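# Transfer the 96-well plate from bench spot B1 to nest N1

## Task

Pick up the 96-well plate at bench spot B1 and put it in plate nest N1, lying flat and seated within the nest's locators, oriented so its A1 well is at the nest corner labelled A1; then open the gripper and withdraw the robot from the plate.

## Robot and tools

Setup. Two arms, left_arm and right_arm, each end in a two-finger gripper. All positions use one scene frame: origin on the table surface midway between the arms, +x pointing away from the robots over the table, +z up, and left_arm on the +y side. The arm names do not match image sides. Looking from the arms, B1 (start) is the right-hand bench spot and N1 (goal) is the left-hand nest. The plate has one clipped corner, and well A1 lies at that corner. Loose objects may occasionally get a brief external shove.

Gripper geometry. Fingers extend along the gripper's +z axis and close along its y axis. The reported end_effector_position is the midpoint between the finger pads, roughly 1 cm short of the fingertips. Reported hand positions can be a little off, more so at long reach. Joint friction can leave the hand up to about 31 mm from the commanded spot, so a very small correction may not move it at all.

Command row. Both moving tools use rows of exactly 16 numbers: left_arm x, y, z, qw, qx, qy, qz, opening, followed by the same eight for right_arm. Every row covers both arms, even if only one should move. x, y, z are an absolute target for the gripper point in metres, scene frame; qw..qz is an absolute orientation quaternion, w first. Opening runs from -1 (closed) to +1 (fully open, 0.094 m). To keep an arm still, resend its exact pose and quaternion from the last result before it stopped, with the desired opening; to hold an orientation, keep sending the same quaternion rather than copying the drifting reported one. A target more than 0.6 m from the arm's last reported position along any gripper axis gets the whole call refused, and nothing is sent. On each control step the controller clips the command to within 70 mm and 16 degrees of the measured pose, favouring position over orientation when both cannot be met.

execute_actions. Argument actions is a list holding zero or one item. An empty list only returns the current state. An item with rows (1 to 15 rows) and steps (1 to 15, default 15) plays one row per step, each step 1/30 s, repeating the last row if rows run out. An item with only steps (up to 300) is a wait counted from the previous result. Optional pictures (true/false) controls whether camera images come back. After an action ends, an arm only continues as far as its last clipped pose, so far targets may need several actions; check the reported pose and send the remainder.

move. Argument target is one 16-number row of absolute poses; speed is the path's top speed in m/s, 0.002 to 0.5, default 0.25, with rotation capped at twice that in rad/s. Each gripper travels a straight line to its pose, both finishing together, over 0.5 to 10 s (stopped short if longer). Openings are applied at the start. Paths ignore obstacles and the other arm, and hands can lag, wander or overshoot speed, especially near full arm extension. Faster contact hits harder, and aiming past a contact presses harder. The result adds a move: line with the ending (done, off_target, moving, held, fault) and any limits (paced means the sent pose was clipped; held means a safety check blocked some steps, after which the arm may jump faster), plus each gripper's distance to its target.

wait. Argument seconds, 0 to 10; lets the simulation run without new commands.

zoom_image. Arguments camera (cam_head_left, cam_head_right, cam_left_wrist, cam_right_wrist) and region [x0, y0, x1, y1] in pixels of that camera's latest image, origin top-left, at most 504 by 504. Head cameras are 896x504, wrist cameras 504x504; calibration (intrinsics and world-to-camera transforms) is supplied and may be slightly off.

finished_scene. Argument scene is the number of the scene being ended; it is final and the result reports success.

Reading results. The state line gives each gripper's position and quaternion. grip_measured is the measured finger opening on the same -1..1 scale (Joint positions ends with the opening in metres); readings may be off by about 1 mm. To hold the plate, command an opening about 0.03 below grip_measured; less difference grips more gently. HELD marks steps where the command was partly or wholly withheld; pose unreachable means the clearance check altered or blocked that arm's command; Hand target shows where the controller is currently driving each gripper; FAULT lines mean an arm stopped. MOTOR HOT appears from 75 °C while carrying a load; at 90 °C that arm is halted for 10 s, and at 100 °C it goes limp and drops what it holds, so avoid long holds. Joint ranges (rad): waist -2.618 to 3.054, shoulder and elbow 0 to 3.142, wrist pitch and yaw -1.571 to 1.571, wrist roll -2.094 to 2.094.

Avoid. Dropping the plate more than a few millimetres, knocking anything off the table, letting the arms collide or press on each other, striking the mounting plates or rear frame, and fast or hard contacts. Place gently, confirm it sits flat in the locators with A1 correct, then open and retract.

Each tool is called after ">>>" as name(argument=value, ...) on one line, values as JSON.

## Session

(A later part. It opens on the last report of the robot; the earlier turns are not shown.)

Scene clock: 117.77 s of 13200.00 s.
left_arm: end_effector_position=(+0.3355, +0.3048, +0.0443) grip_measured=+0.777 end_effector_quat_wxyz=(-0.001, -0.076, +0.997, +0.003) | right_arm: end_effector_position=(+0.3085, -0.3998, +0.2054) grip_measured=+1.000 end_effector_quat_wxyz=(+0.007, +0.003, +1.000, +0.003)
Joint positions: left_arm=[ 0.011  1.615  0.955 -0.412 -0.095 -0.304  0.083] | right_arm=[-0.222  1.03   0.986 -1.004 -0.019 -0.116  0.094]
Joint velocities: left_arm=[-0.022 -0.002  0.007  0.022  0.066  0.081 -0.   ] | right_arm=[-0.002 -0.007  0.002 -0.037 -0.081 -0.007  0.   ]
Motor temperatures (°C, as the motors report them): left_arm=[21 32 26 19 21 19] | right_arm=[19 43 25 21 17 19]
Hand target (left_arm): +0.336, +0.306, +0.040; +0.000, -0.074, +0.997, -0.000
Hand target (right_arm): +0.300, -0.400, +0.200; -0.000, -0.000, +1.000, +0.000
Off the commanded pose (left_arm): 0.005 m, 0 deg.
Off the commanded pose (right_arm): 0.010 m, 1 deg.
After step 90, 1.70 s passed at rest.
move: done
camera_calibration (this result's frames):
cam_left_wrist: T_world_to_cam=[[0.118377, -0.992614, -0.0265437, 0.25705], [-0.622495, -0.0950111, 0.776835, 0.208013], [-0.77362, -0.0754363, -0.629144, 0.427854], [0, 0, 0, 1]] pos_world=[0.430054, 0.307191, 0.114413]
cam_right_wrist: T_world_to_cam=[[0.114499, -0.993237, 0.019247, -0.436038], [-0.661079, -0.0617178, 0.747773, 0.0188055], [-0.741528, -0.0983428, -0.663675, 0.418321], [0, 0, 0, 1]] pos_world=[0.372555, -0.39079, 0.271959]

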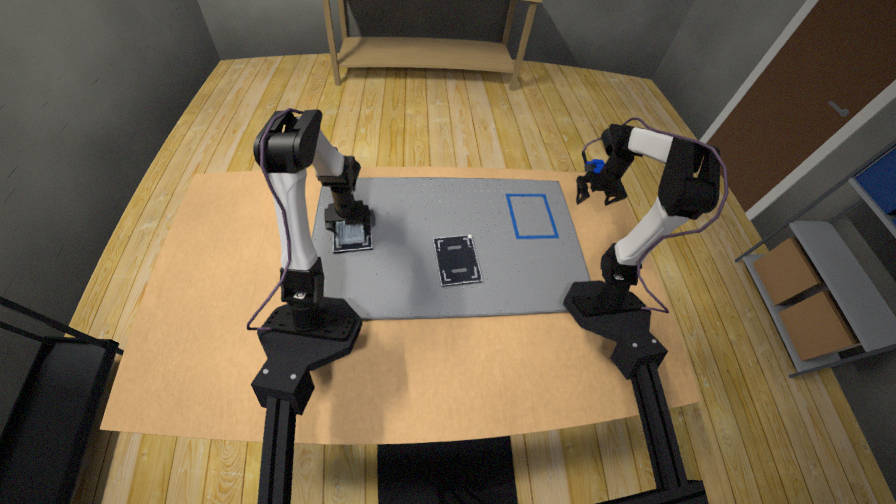

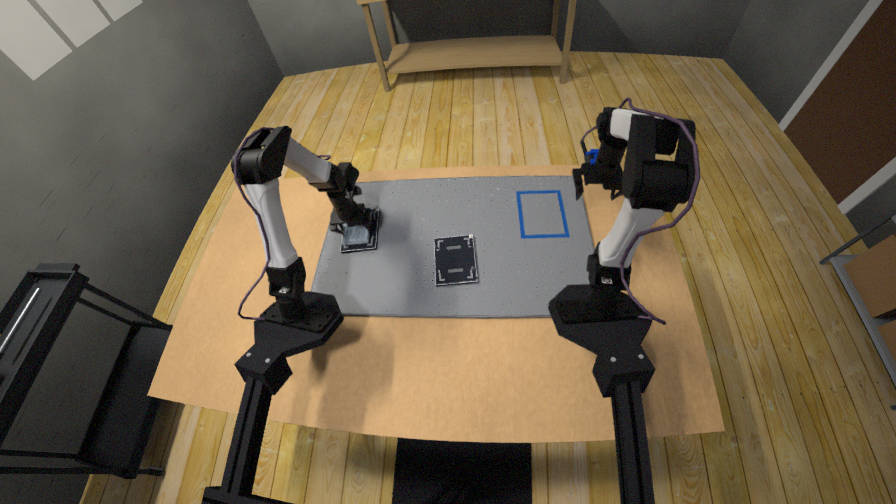

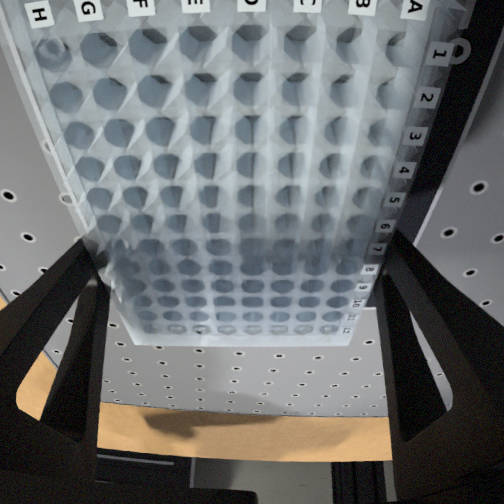

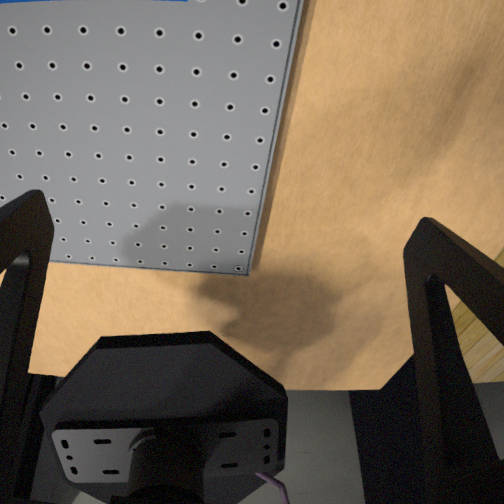

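>>> move(target=[0.336,0.294,0.04,0,-0.074,0.997,0,0.74,0.30,-0.40,0.2,0,0,1,0,1], speed=0.015)

>>> move(target=[0.333,0.297,0.022,0,-0.074,0.997,0,0.74,0.30,-0.40,0.2,0,0,1,0,1], speed=0.008)

>>> zoom_image(camera="cam_head_left", region=[310,190,400,270])

Scene clock: 122.13 s of 13200.00 s.
left_arm: end_effector_position=(+0.3348, +0.2967, +0.0449) grip_measured=+0.777 end_effector_quat_wxyz=(-0.001, -0.073, +0.997, -0.002) | right_arm: end_effector_position=(+0.3085, -0.3998, +0.2054) grip_measured=+1.000 end_effector_quat_wxyz=(+0.007, +0.003, +1.000, +0.003)
Joint positions: left_arm=[-0.01   1.615  0.955 -0.411 -0.095 -0.318  0.083] | right_arm=[-0.222  1.03   0.986 -1.004 -0.019 -0.116  0.094]
Joint velocities: left_arm=[-0.027 -0.012  0.017 -0.051 -0.081  0.022 -0.   ] | right_arm=[ 0.002 -0.007 -0.002 -0.007  0.007 -0.022  0.   ]
Motor temperatures (°C, as the motors report them): left_arm=[21 32 26 19 21 19] | right_arm=[19 42 25 21 17 19]
Hand target (left_arm): +0.336, +0.294, +0.040; -0.000, -0.074, +0.997, +0.000
Hand target (right_arm): +0.300, -0.400, +0.200; -0.000, -0.000, +1.000, +0.000
Off the commanded pose (left_arm): 0.006 m, 0 deg.
Off the commanded pose (right_arm): 0.010 m, 1 deg.
After step 90, 0.40 s passed at rest.
move: done
camera_calibration (this result's frames):
cam_left_wrist: T_world_to_cam=[[0.113631, -0.993396, -0.0158879, 0.250479], [-0.623883, -0.0837911, 0.777013, 0.203453], [-0.773213, -0.0783809, -0.629284, 0.427809], [0, 0, 0, 1]] pos_world=[0.429256, 0.299404, 0.115107]
cam_right_wrist: T_world_to_cam=[[0.114499, -0.993237, 0.019247, -0.436038], [-0.661079, -0.0617178, 0.747773, 0.0188055], [-0.741528, -0.0983428, -0.663675, 0.418321], [0, 0, 0, 1]] pos_world=[0.372555, -0.39079, 0.271959]

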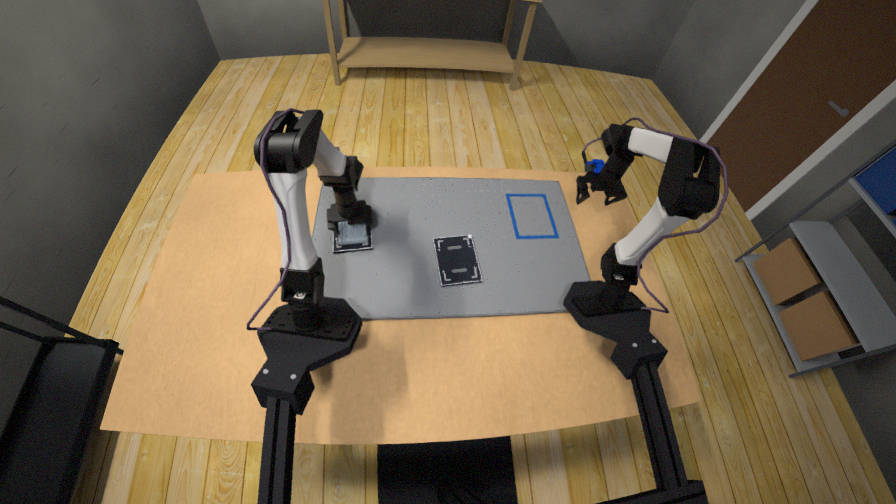

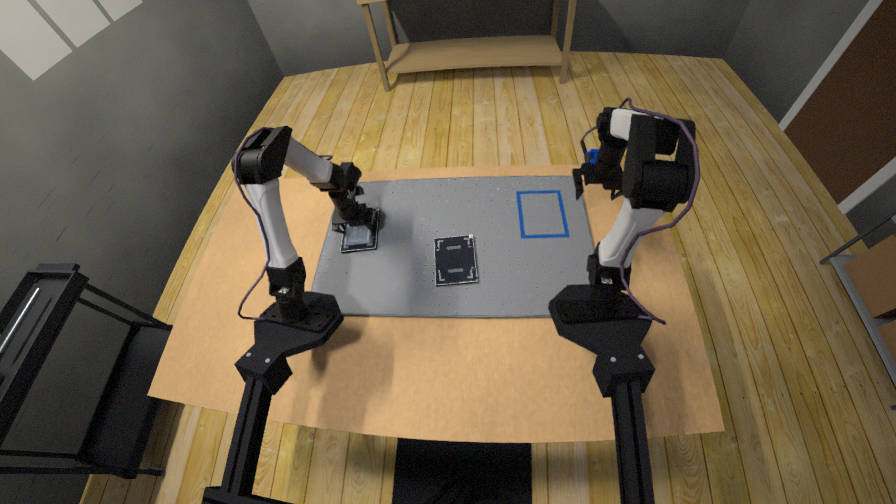

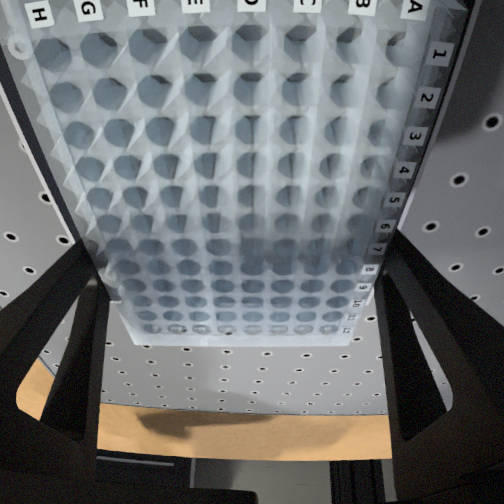

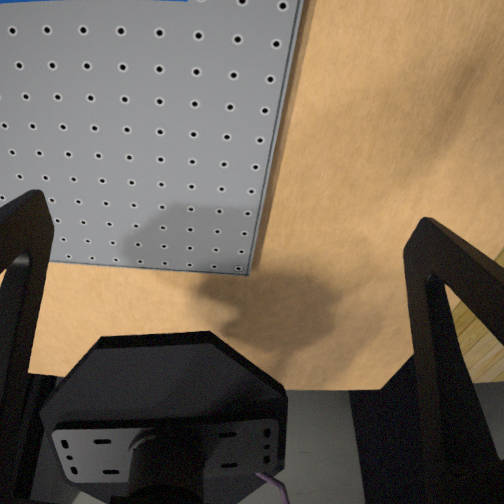

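Scene clock: 125.23 s of 13200.00 s.
left_arm: end_effector_position=(+0.3356, +0.2958, +0.0365) grip_measured=+0.777 end_effector_quat_wxyz=(+0.000, -0.073, +0.997, -0.002) | right_arm: end_effector_position=(+0.3085, -0.3998, +0.2054) grip_measured=+1.000 end_effector_quat_wxyz=(+0.007, +0.003, +1.000, +0.003)
Joint positions: left_arm=[-0.01   1.644  0.955 -0.381 -0.096 -0.318  0.083] | right_arm=[-0.222  1.03   0.986 -1.004 -0.019 -0.116  0.094]
Joint velocities: left_arm=[-0.022 -0.007 -0.007  0.066 -0.037  0.007  0.   ] | right_arm=[ 0.002  0.007 -0.022 -0.051  0.007  0.037  0.   ]
Motor temperatures (°C, as the motors report them): left_arm=[21 31 26 19 21 19] | right_arm=[19 41 25 21 17 19]
Hand target (left_arm): +0.332, +0.297, +0.023; -0.000, -0.074, +0.997, +0.000
Hand target (right_arm): +0.300, -0.400, +0.200; -0.000, -0.000, +1.000, +0.000
Off the commanded pose (left_arm): 0.015 m, 0 deg.
Off the commanded pose (right_arm): 0.010 m, 1 deg.
move: off_target (left_arm)
camera_calibration (this result's frames):
cam_left_wrist: T_world_to_cam=[[0.113765, -0.99338, -0.0159335, 0.249287], [-0.624795, -0.0840042, 0.776256, 0.210824], [-0.772456, -0.0783553, -0.630216, 0.422756], [0, 0, 0, 1]] pos_world=[0.429922, 0.298472, 0.106746]
cam_right_wrist: T_world_to_cam=[[0.114499, -0.993237, 0.019247, -0.436038], [-0.661079, -0.0617178, 0.747773, 0.0188055], [-0.741528, -0.0983428, -0.663675, 0.418321], [0, 0, 0, 1]] pos_world=[0.372555, -0.39079, 0.271959]

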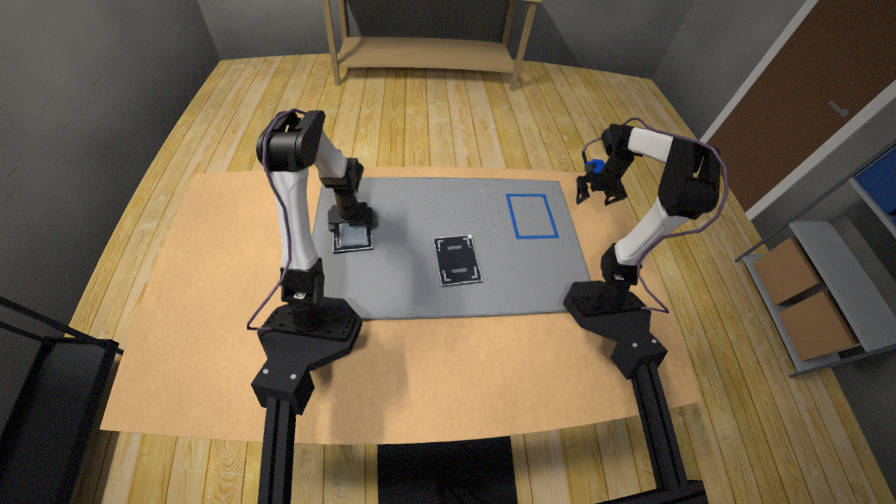

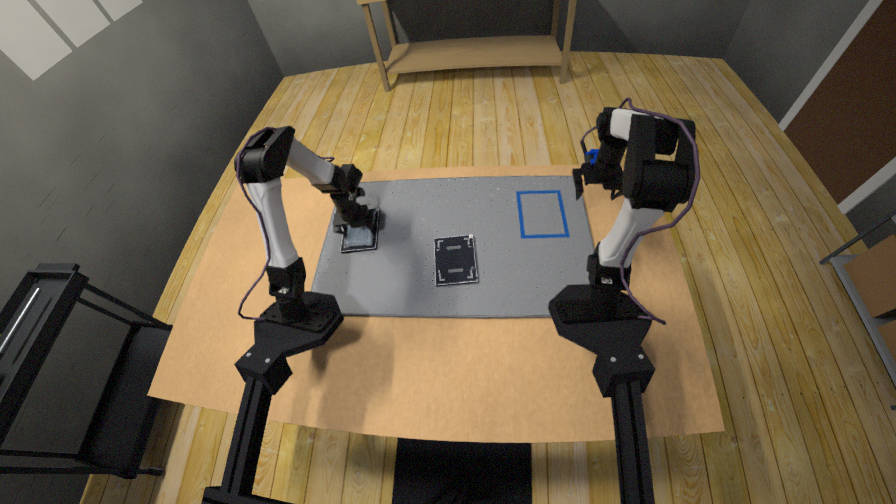

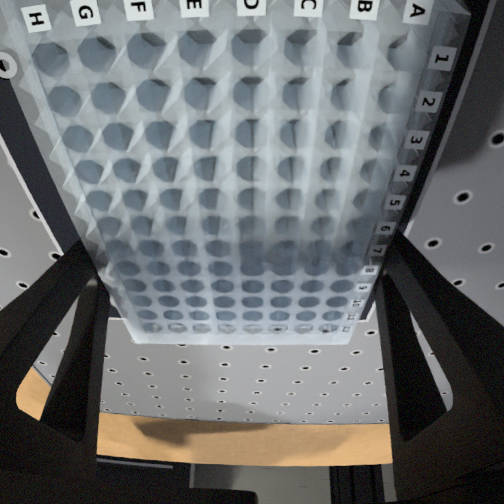

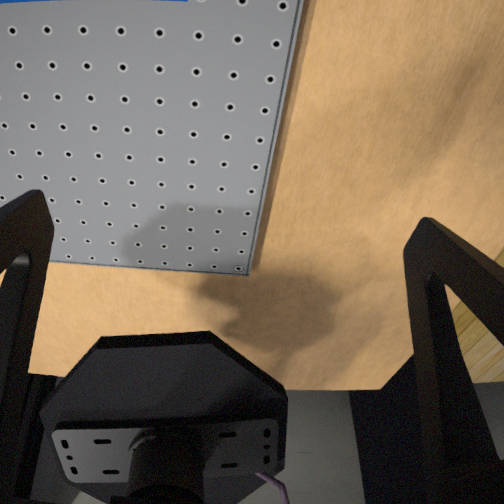

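Region (310, 190, 400, 270) of cam_head_left's 896x504 image, scaled by 5.600, with more detail than that image has.

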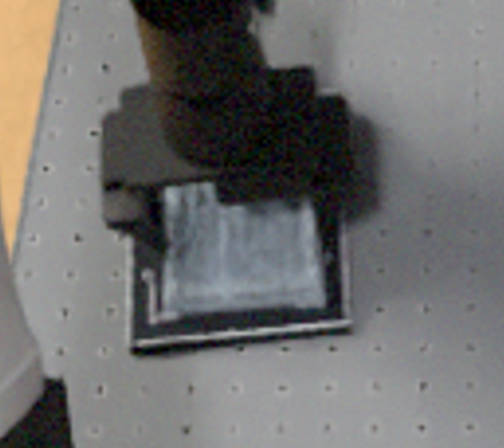

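>>> move(target=[0.344,0.303,0.05,0,-0.074,0.997,0,0.74,0.30,-0.40,0.2,0,0,1,0,1], speed=0.015)

>>> move(target=[0.340,0.302,0.026,0,-0.074,0.997,0,0.74,0.30,-0.40,0.2,0,0,1,0,1], speed=0.008)

>>> zoom_image(camera="cam_head_left", region=[310,190,400,270])

Scene clock: 130.70 s of 13200.00 s.
left_arm: end_effector_position=(+0.3341, +0.3000, +0.0400) grip_measured=+0.777 end_effector_quat_wxyz=(-0.012, -0.072, +0.997, +0.001) | right_arm: end_effector_position=(+0.3085, -0.3998, +0.2054) grip_measured=+1.000 end_effector_quat_wxyz=(+0.007, +0.003, +1.000, +0.003)
Joint positions: left_arm=[ 0.002  1.641  0.976 -0.428 -0.09  -0.308  0.083] | right_arm=[-0.222  1.03   0.986 -1.004 -0.019 -0.116  0.094]
Joint velocities: left_arm=[ 0.012 -0.007 -0.007 -0.007  0.037  0.037 -0.   ] | right_arm=[ 0.002  0.012  0.022 -0.066  0.022 -0.037  0.   ]
Motor temperatures (°C, as the motors report them): left_arm=[21 31 26 19 21 19] | right_arm=[19 41 25 21 17 19]
Hand target (left_arm): +0.344, +0.303, +0.050; +0.000, -0.074, +0.997, -0.000
Hand target (right_arm): +0.300, -0.400, +0.200; -0.000, -0.000, +1.000, +0.000
Off the commanded pose (left_arm): 0.014 m, 1 deg.
Off the commanded pose (right_arm): 0.010 m, 1 deg.
After step 90, 0.87 s passed at rest.
move: off_target (left_arm)
camera_calibration (this result's frames):
cam_left_wrist: T_world_to_cam=[[0.110961, -0.993562, -0.0228329, 0.254967], [-0.605144, -0.0857714, 0.791482, 0.200875], [-0.788346, -0.0740065, -0.610765, 0.427356], [0, 0, 0, 1]] pos_world=[0.430171, 0.302182, 0.107847]
cam_right_wrist: T_world_to_cam=[[0.114499, -0.993237, 0.019247, -0.436038], [-0.661079, -0.0617178, 0.747773, 0.0188055], [-0.741528, -0.0983428, -0.663675, 0.418321], [0, 0, 0, 1]] pos_world=[0.372555, -0.39079, 0.271959]

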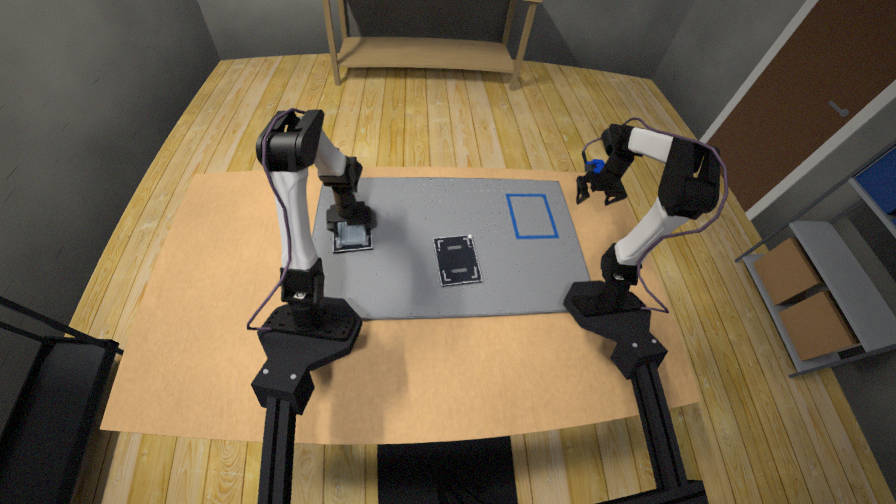

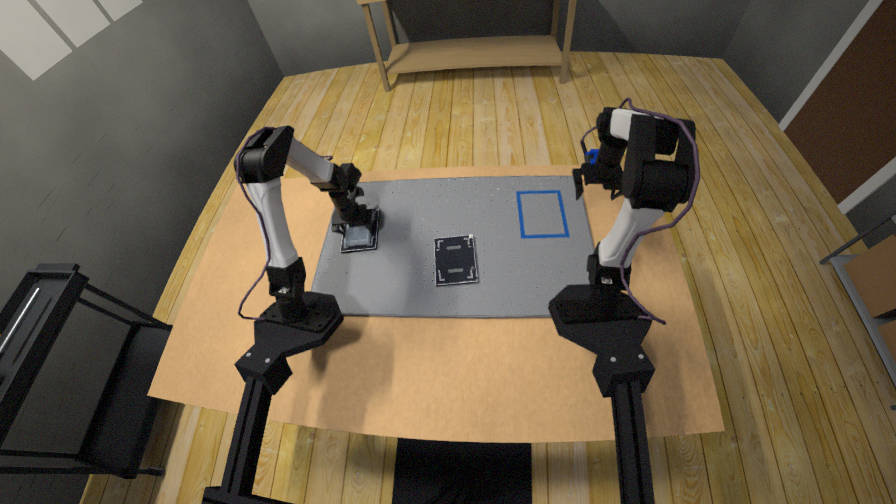

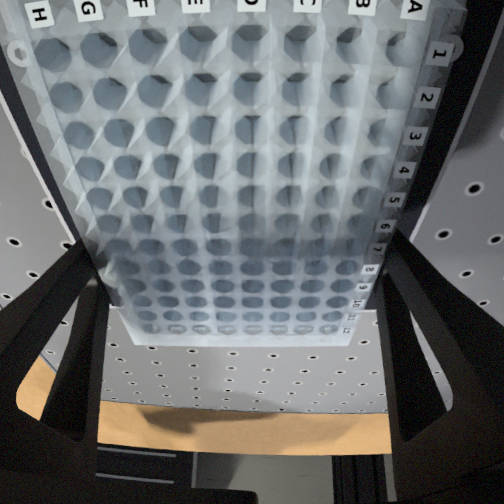

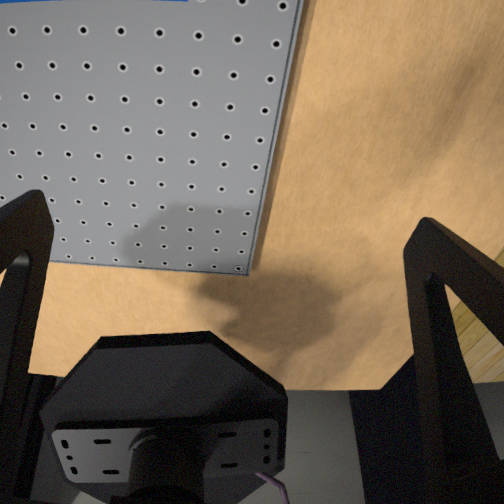

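Scene clock: 132.83 s of 13200.00 s.
left_arm: end_effector_position=(+0.3396, +0.3002, +0.0341) grip_measured=+0.777 end_effector_quat_wxyz=(-0.002, -0.074, +0.997, -0.001) | right_arm: end_effector_position=(+0.3085, -0.3998, +0.2054) grip_measured=+1.000 end_effector_quat_wxyz=(+0.007, +0.003, +1.000, +0.003)
Joint positions: left_arm=[ 0.005  1.661  0.976 -0.388 -0.091 -0.305  0.083] | right_arm=[-0.222  1.03   0.986 -1.004 -0.019 -0.116  0.094]
Joint velocities: left_arm=[-0.007 -0.002  0.007 -0.007 -0.022  0.007 -0.   ] | right_arm=[ 0.002 -0.002  0.007 -0.022 -0.007 -0.022  0.   ]
Motor temperatures (°C, as the motors report them): left_arm=[21 31 26 19 21 19] | right_arm=[19 40 25 21 17 19]
Hand target (left_arm): +0.340, +0.302, +0.026; -0.000, -0.074, +0.997, -0.000
Hand target (right_arm): +0.300, -0.400, +0.200; -0.000, -0.000, +1.000, +0.000
Off the commanded pose (left_arm): 0.008 m, 0 deg.
Off the commanded pose (right_arm): 0.010 m, 1 deg.
move: done
camera_calibration (this result's frames):
cam_left_wrist: T_world_to_cam=[[0.11438, -0.99324, -0.0197713, 0.253033], [-0.621162, -0.0870355, 0.778834, 0.215144], [-0.77529, -0.0768021, -0.626918, 0.425087], [0, 0, 0, 1]] pos_world=[0.434263, 0.302695, 0.103936]
cam_right_wrist: T_world_to_cam=[[0.114499, -0.993237, 0.019247, -0.436038], [-0.661079, -0.0617178, 0.747773, 0.0188055], [-0.741528, -0.0983428, -0.663675, 0.418321], [0, 0, 0, 1]] pos_world=[0.372555, -0.39079, 0.271959]

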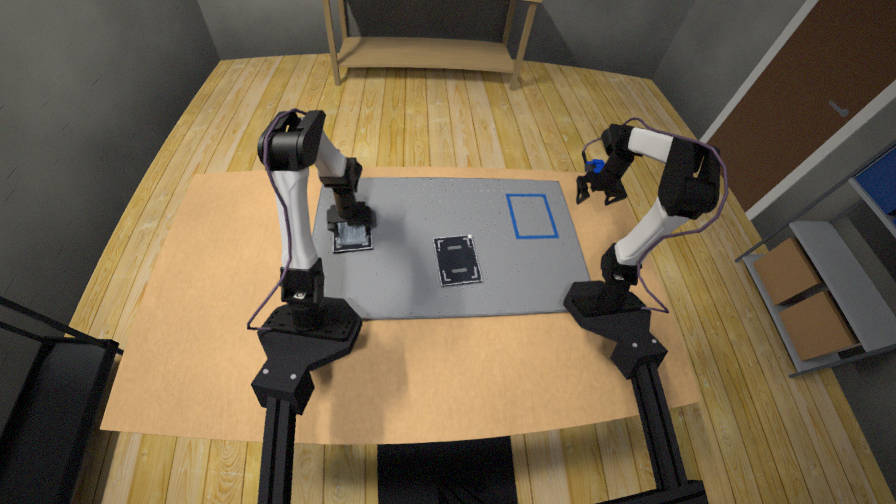

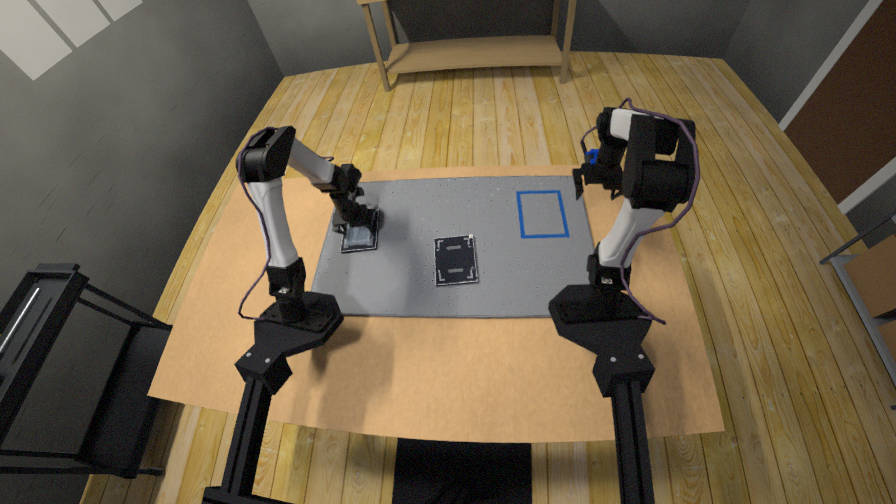

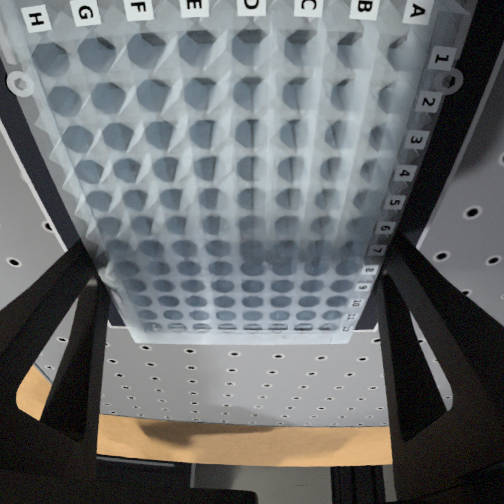

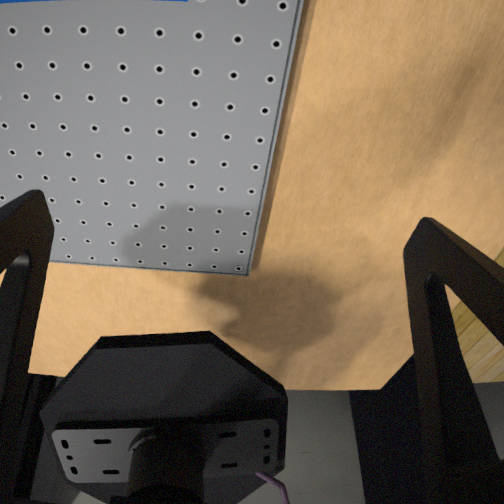

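Region (310, 190, 400, 270) of cam_head_left's 896x504 image, scaled by 5.600, with more detail than that image has.

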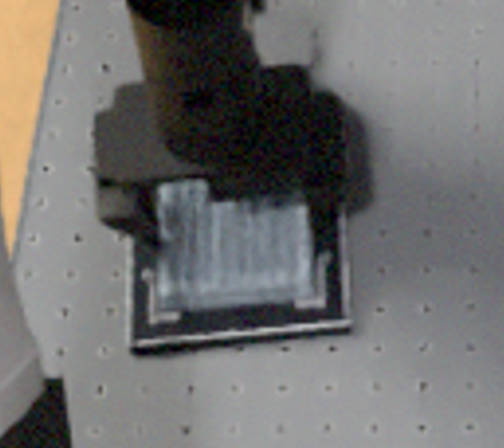

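>>> move(target=[0.328,0.302,0.024,0,-0.074,0.997,0,0.74,0.30,-0.40,0.2,0,0,1,0,1], speed=0.005)

>>> zoom_image(camera="cam_head_left", region=[310,190,400,270])

Scene clock: 138.87 s of 13200.00 s.
left_arm: end_effector_position=(+0.3387, +0.3003, +0.0330) grip_measured=+0.777 end_effector_quat_wxyz=(+0.009, -0.074, +0.997, -0.003) | right_arm: end_effector_position=(+0.3085, -0.3998, +0.2054) grip_measured=+1.000 end_effector_quat_wxyz=(+0.007, +0.003, +1.000, +0.003)
Joint positions: left_arm=[ 0.005  1.649  0.945 -0.346 -0.091 -0.303  0.083] | right_arm=[-0.222  1.03   0.986 -1.004 -0.019 -0.116  0.094]
Joint velocities: left_arm=[ 0.012 -0.002 -0.007  0.007  0.051 -0.007 -0.001] | right_arm=[-0.002 -0.002 -0.017 -0.081 -0.051  0.037  0.   ]
Motor temperatures (°C, as the motors report them): left_arm=[21 30 26 19 21 19] | right_arm=[19 40 25 21 17 19]
Hand target (left_arm): +0.328, +0.302, +0.025; -0.000, -0.074, +0.997, +0.000
Hand target (right_arm): +0.300, -0.400, +0.200; -0.000, -0.000, +1.000, +0.000
Off the commanded pose (left_arm): 0.014 m, 1 deg.
Off the commanded pose (right_arm): 0.010 m, 1 deg.
move: off_target (left_arm)
camera_calibration (this result's frames):
cam_left_wrist: T_world_to_cam=[[0.114561, -0.993316, -0.0141282, 0.253005], [-0.638316, -0.0845009, 0.765122, 0.220905], [-0.761202, -0.078635, -0.64373, 0.420051], [0, 0, 0, 1]] pos_world=[0.431766, 0.303011, 0.104955]
cam_right_wrist: T_world_to_cam=[[0.114499, -0.993237, 0.019247, -0.436038], [-0.661079, -0.0617178, 0.747773, 0.0188055], [-0.741528, -0.0983428, -0.663675, 0.418321], [0, 0, 0, 1]] pos_world=[0.372555, -0.39079, 0.271959]

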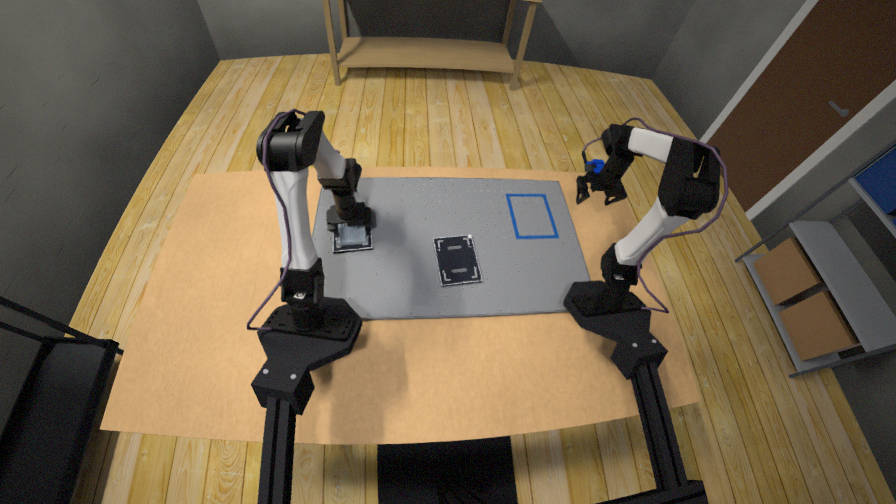

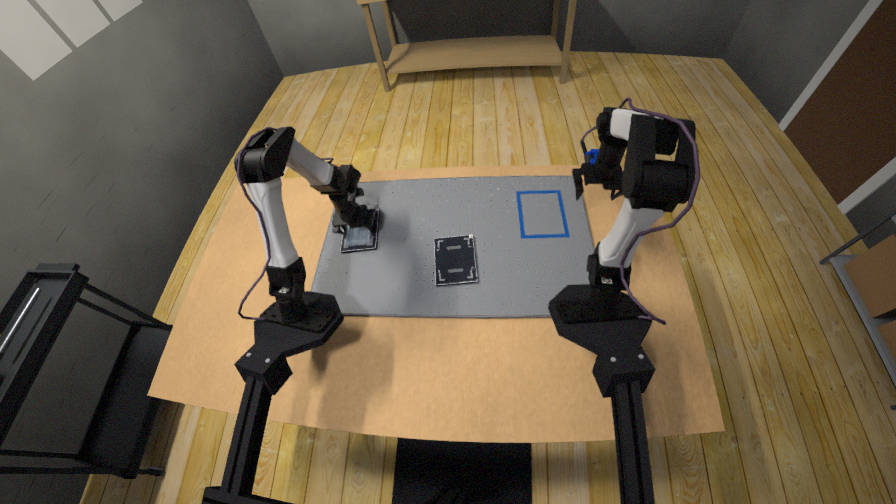

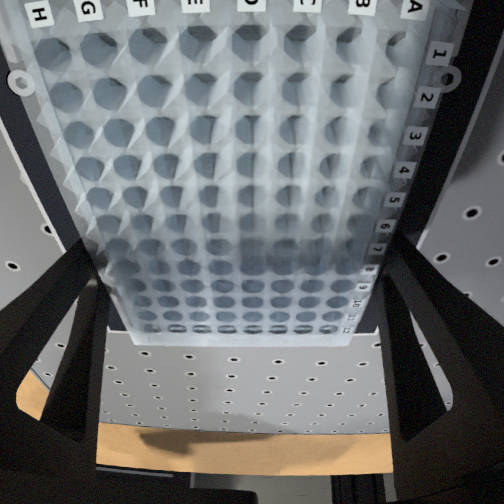

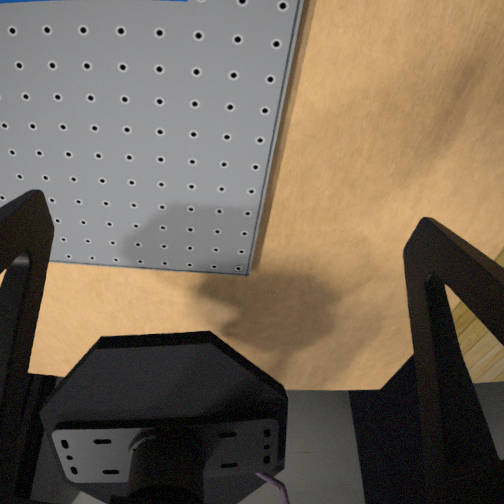

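Region (310, 190, 400, 270) of cam_head_left's 896x504 image, scaled by 5.600, with more detail than that image has.

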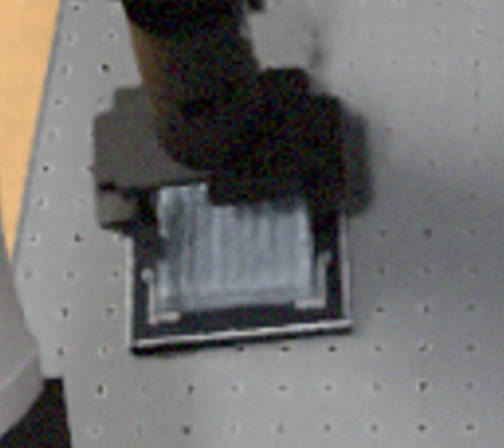

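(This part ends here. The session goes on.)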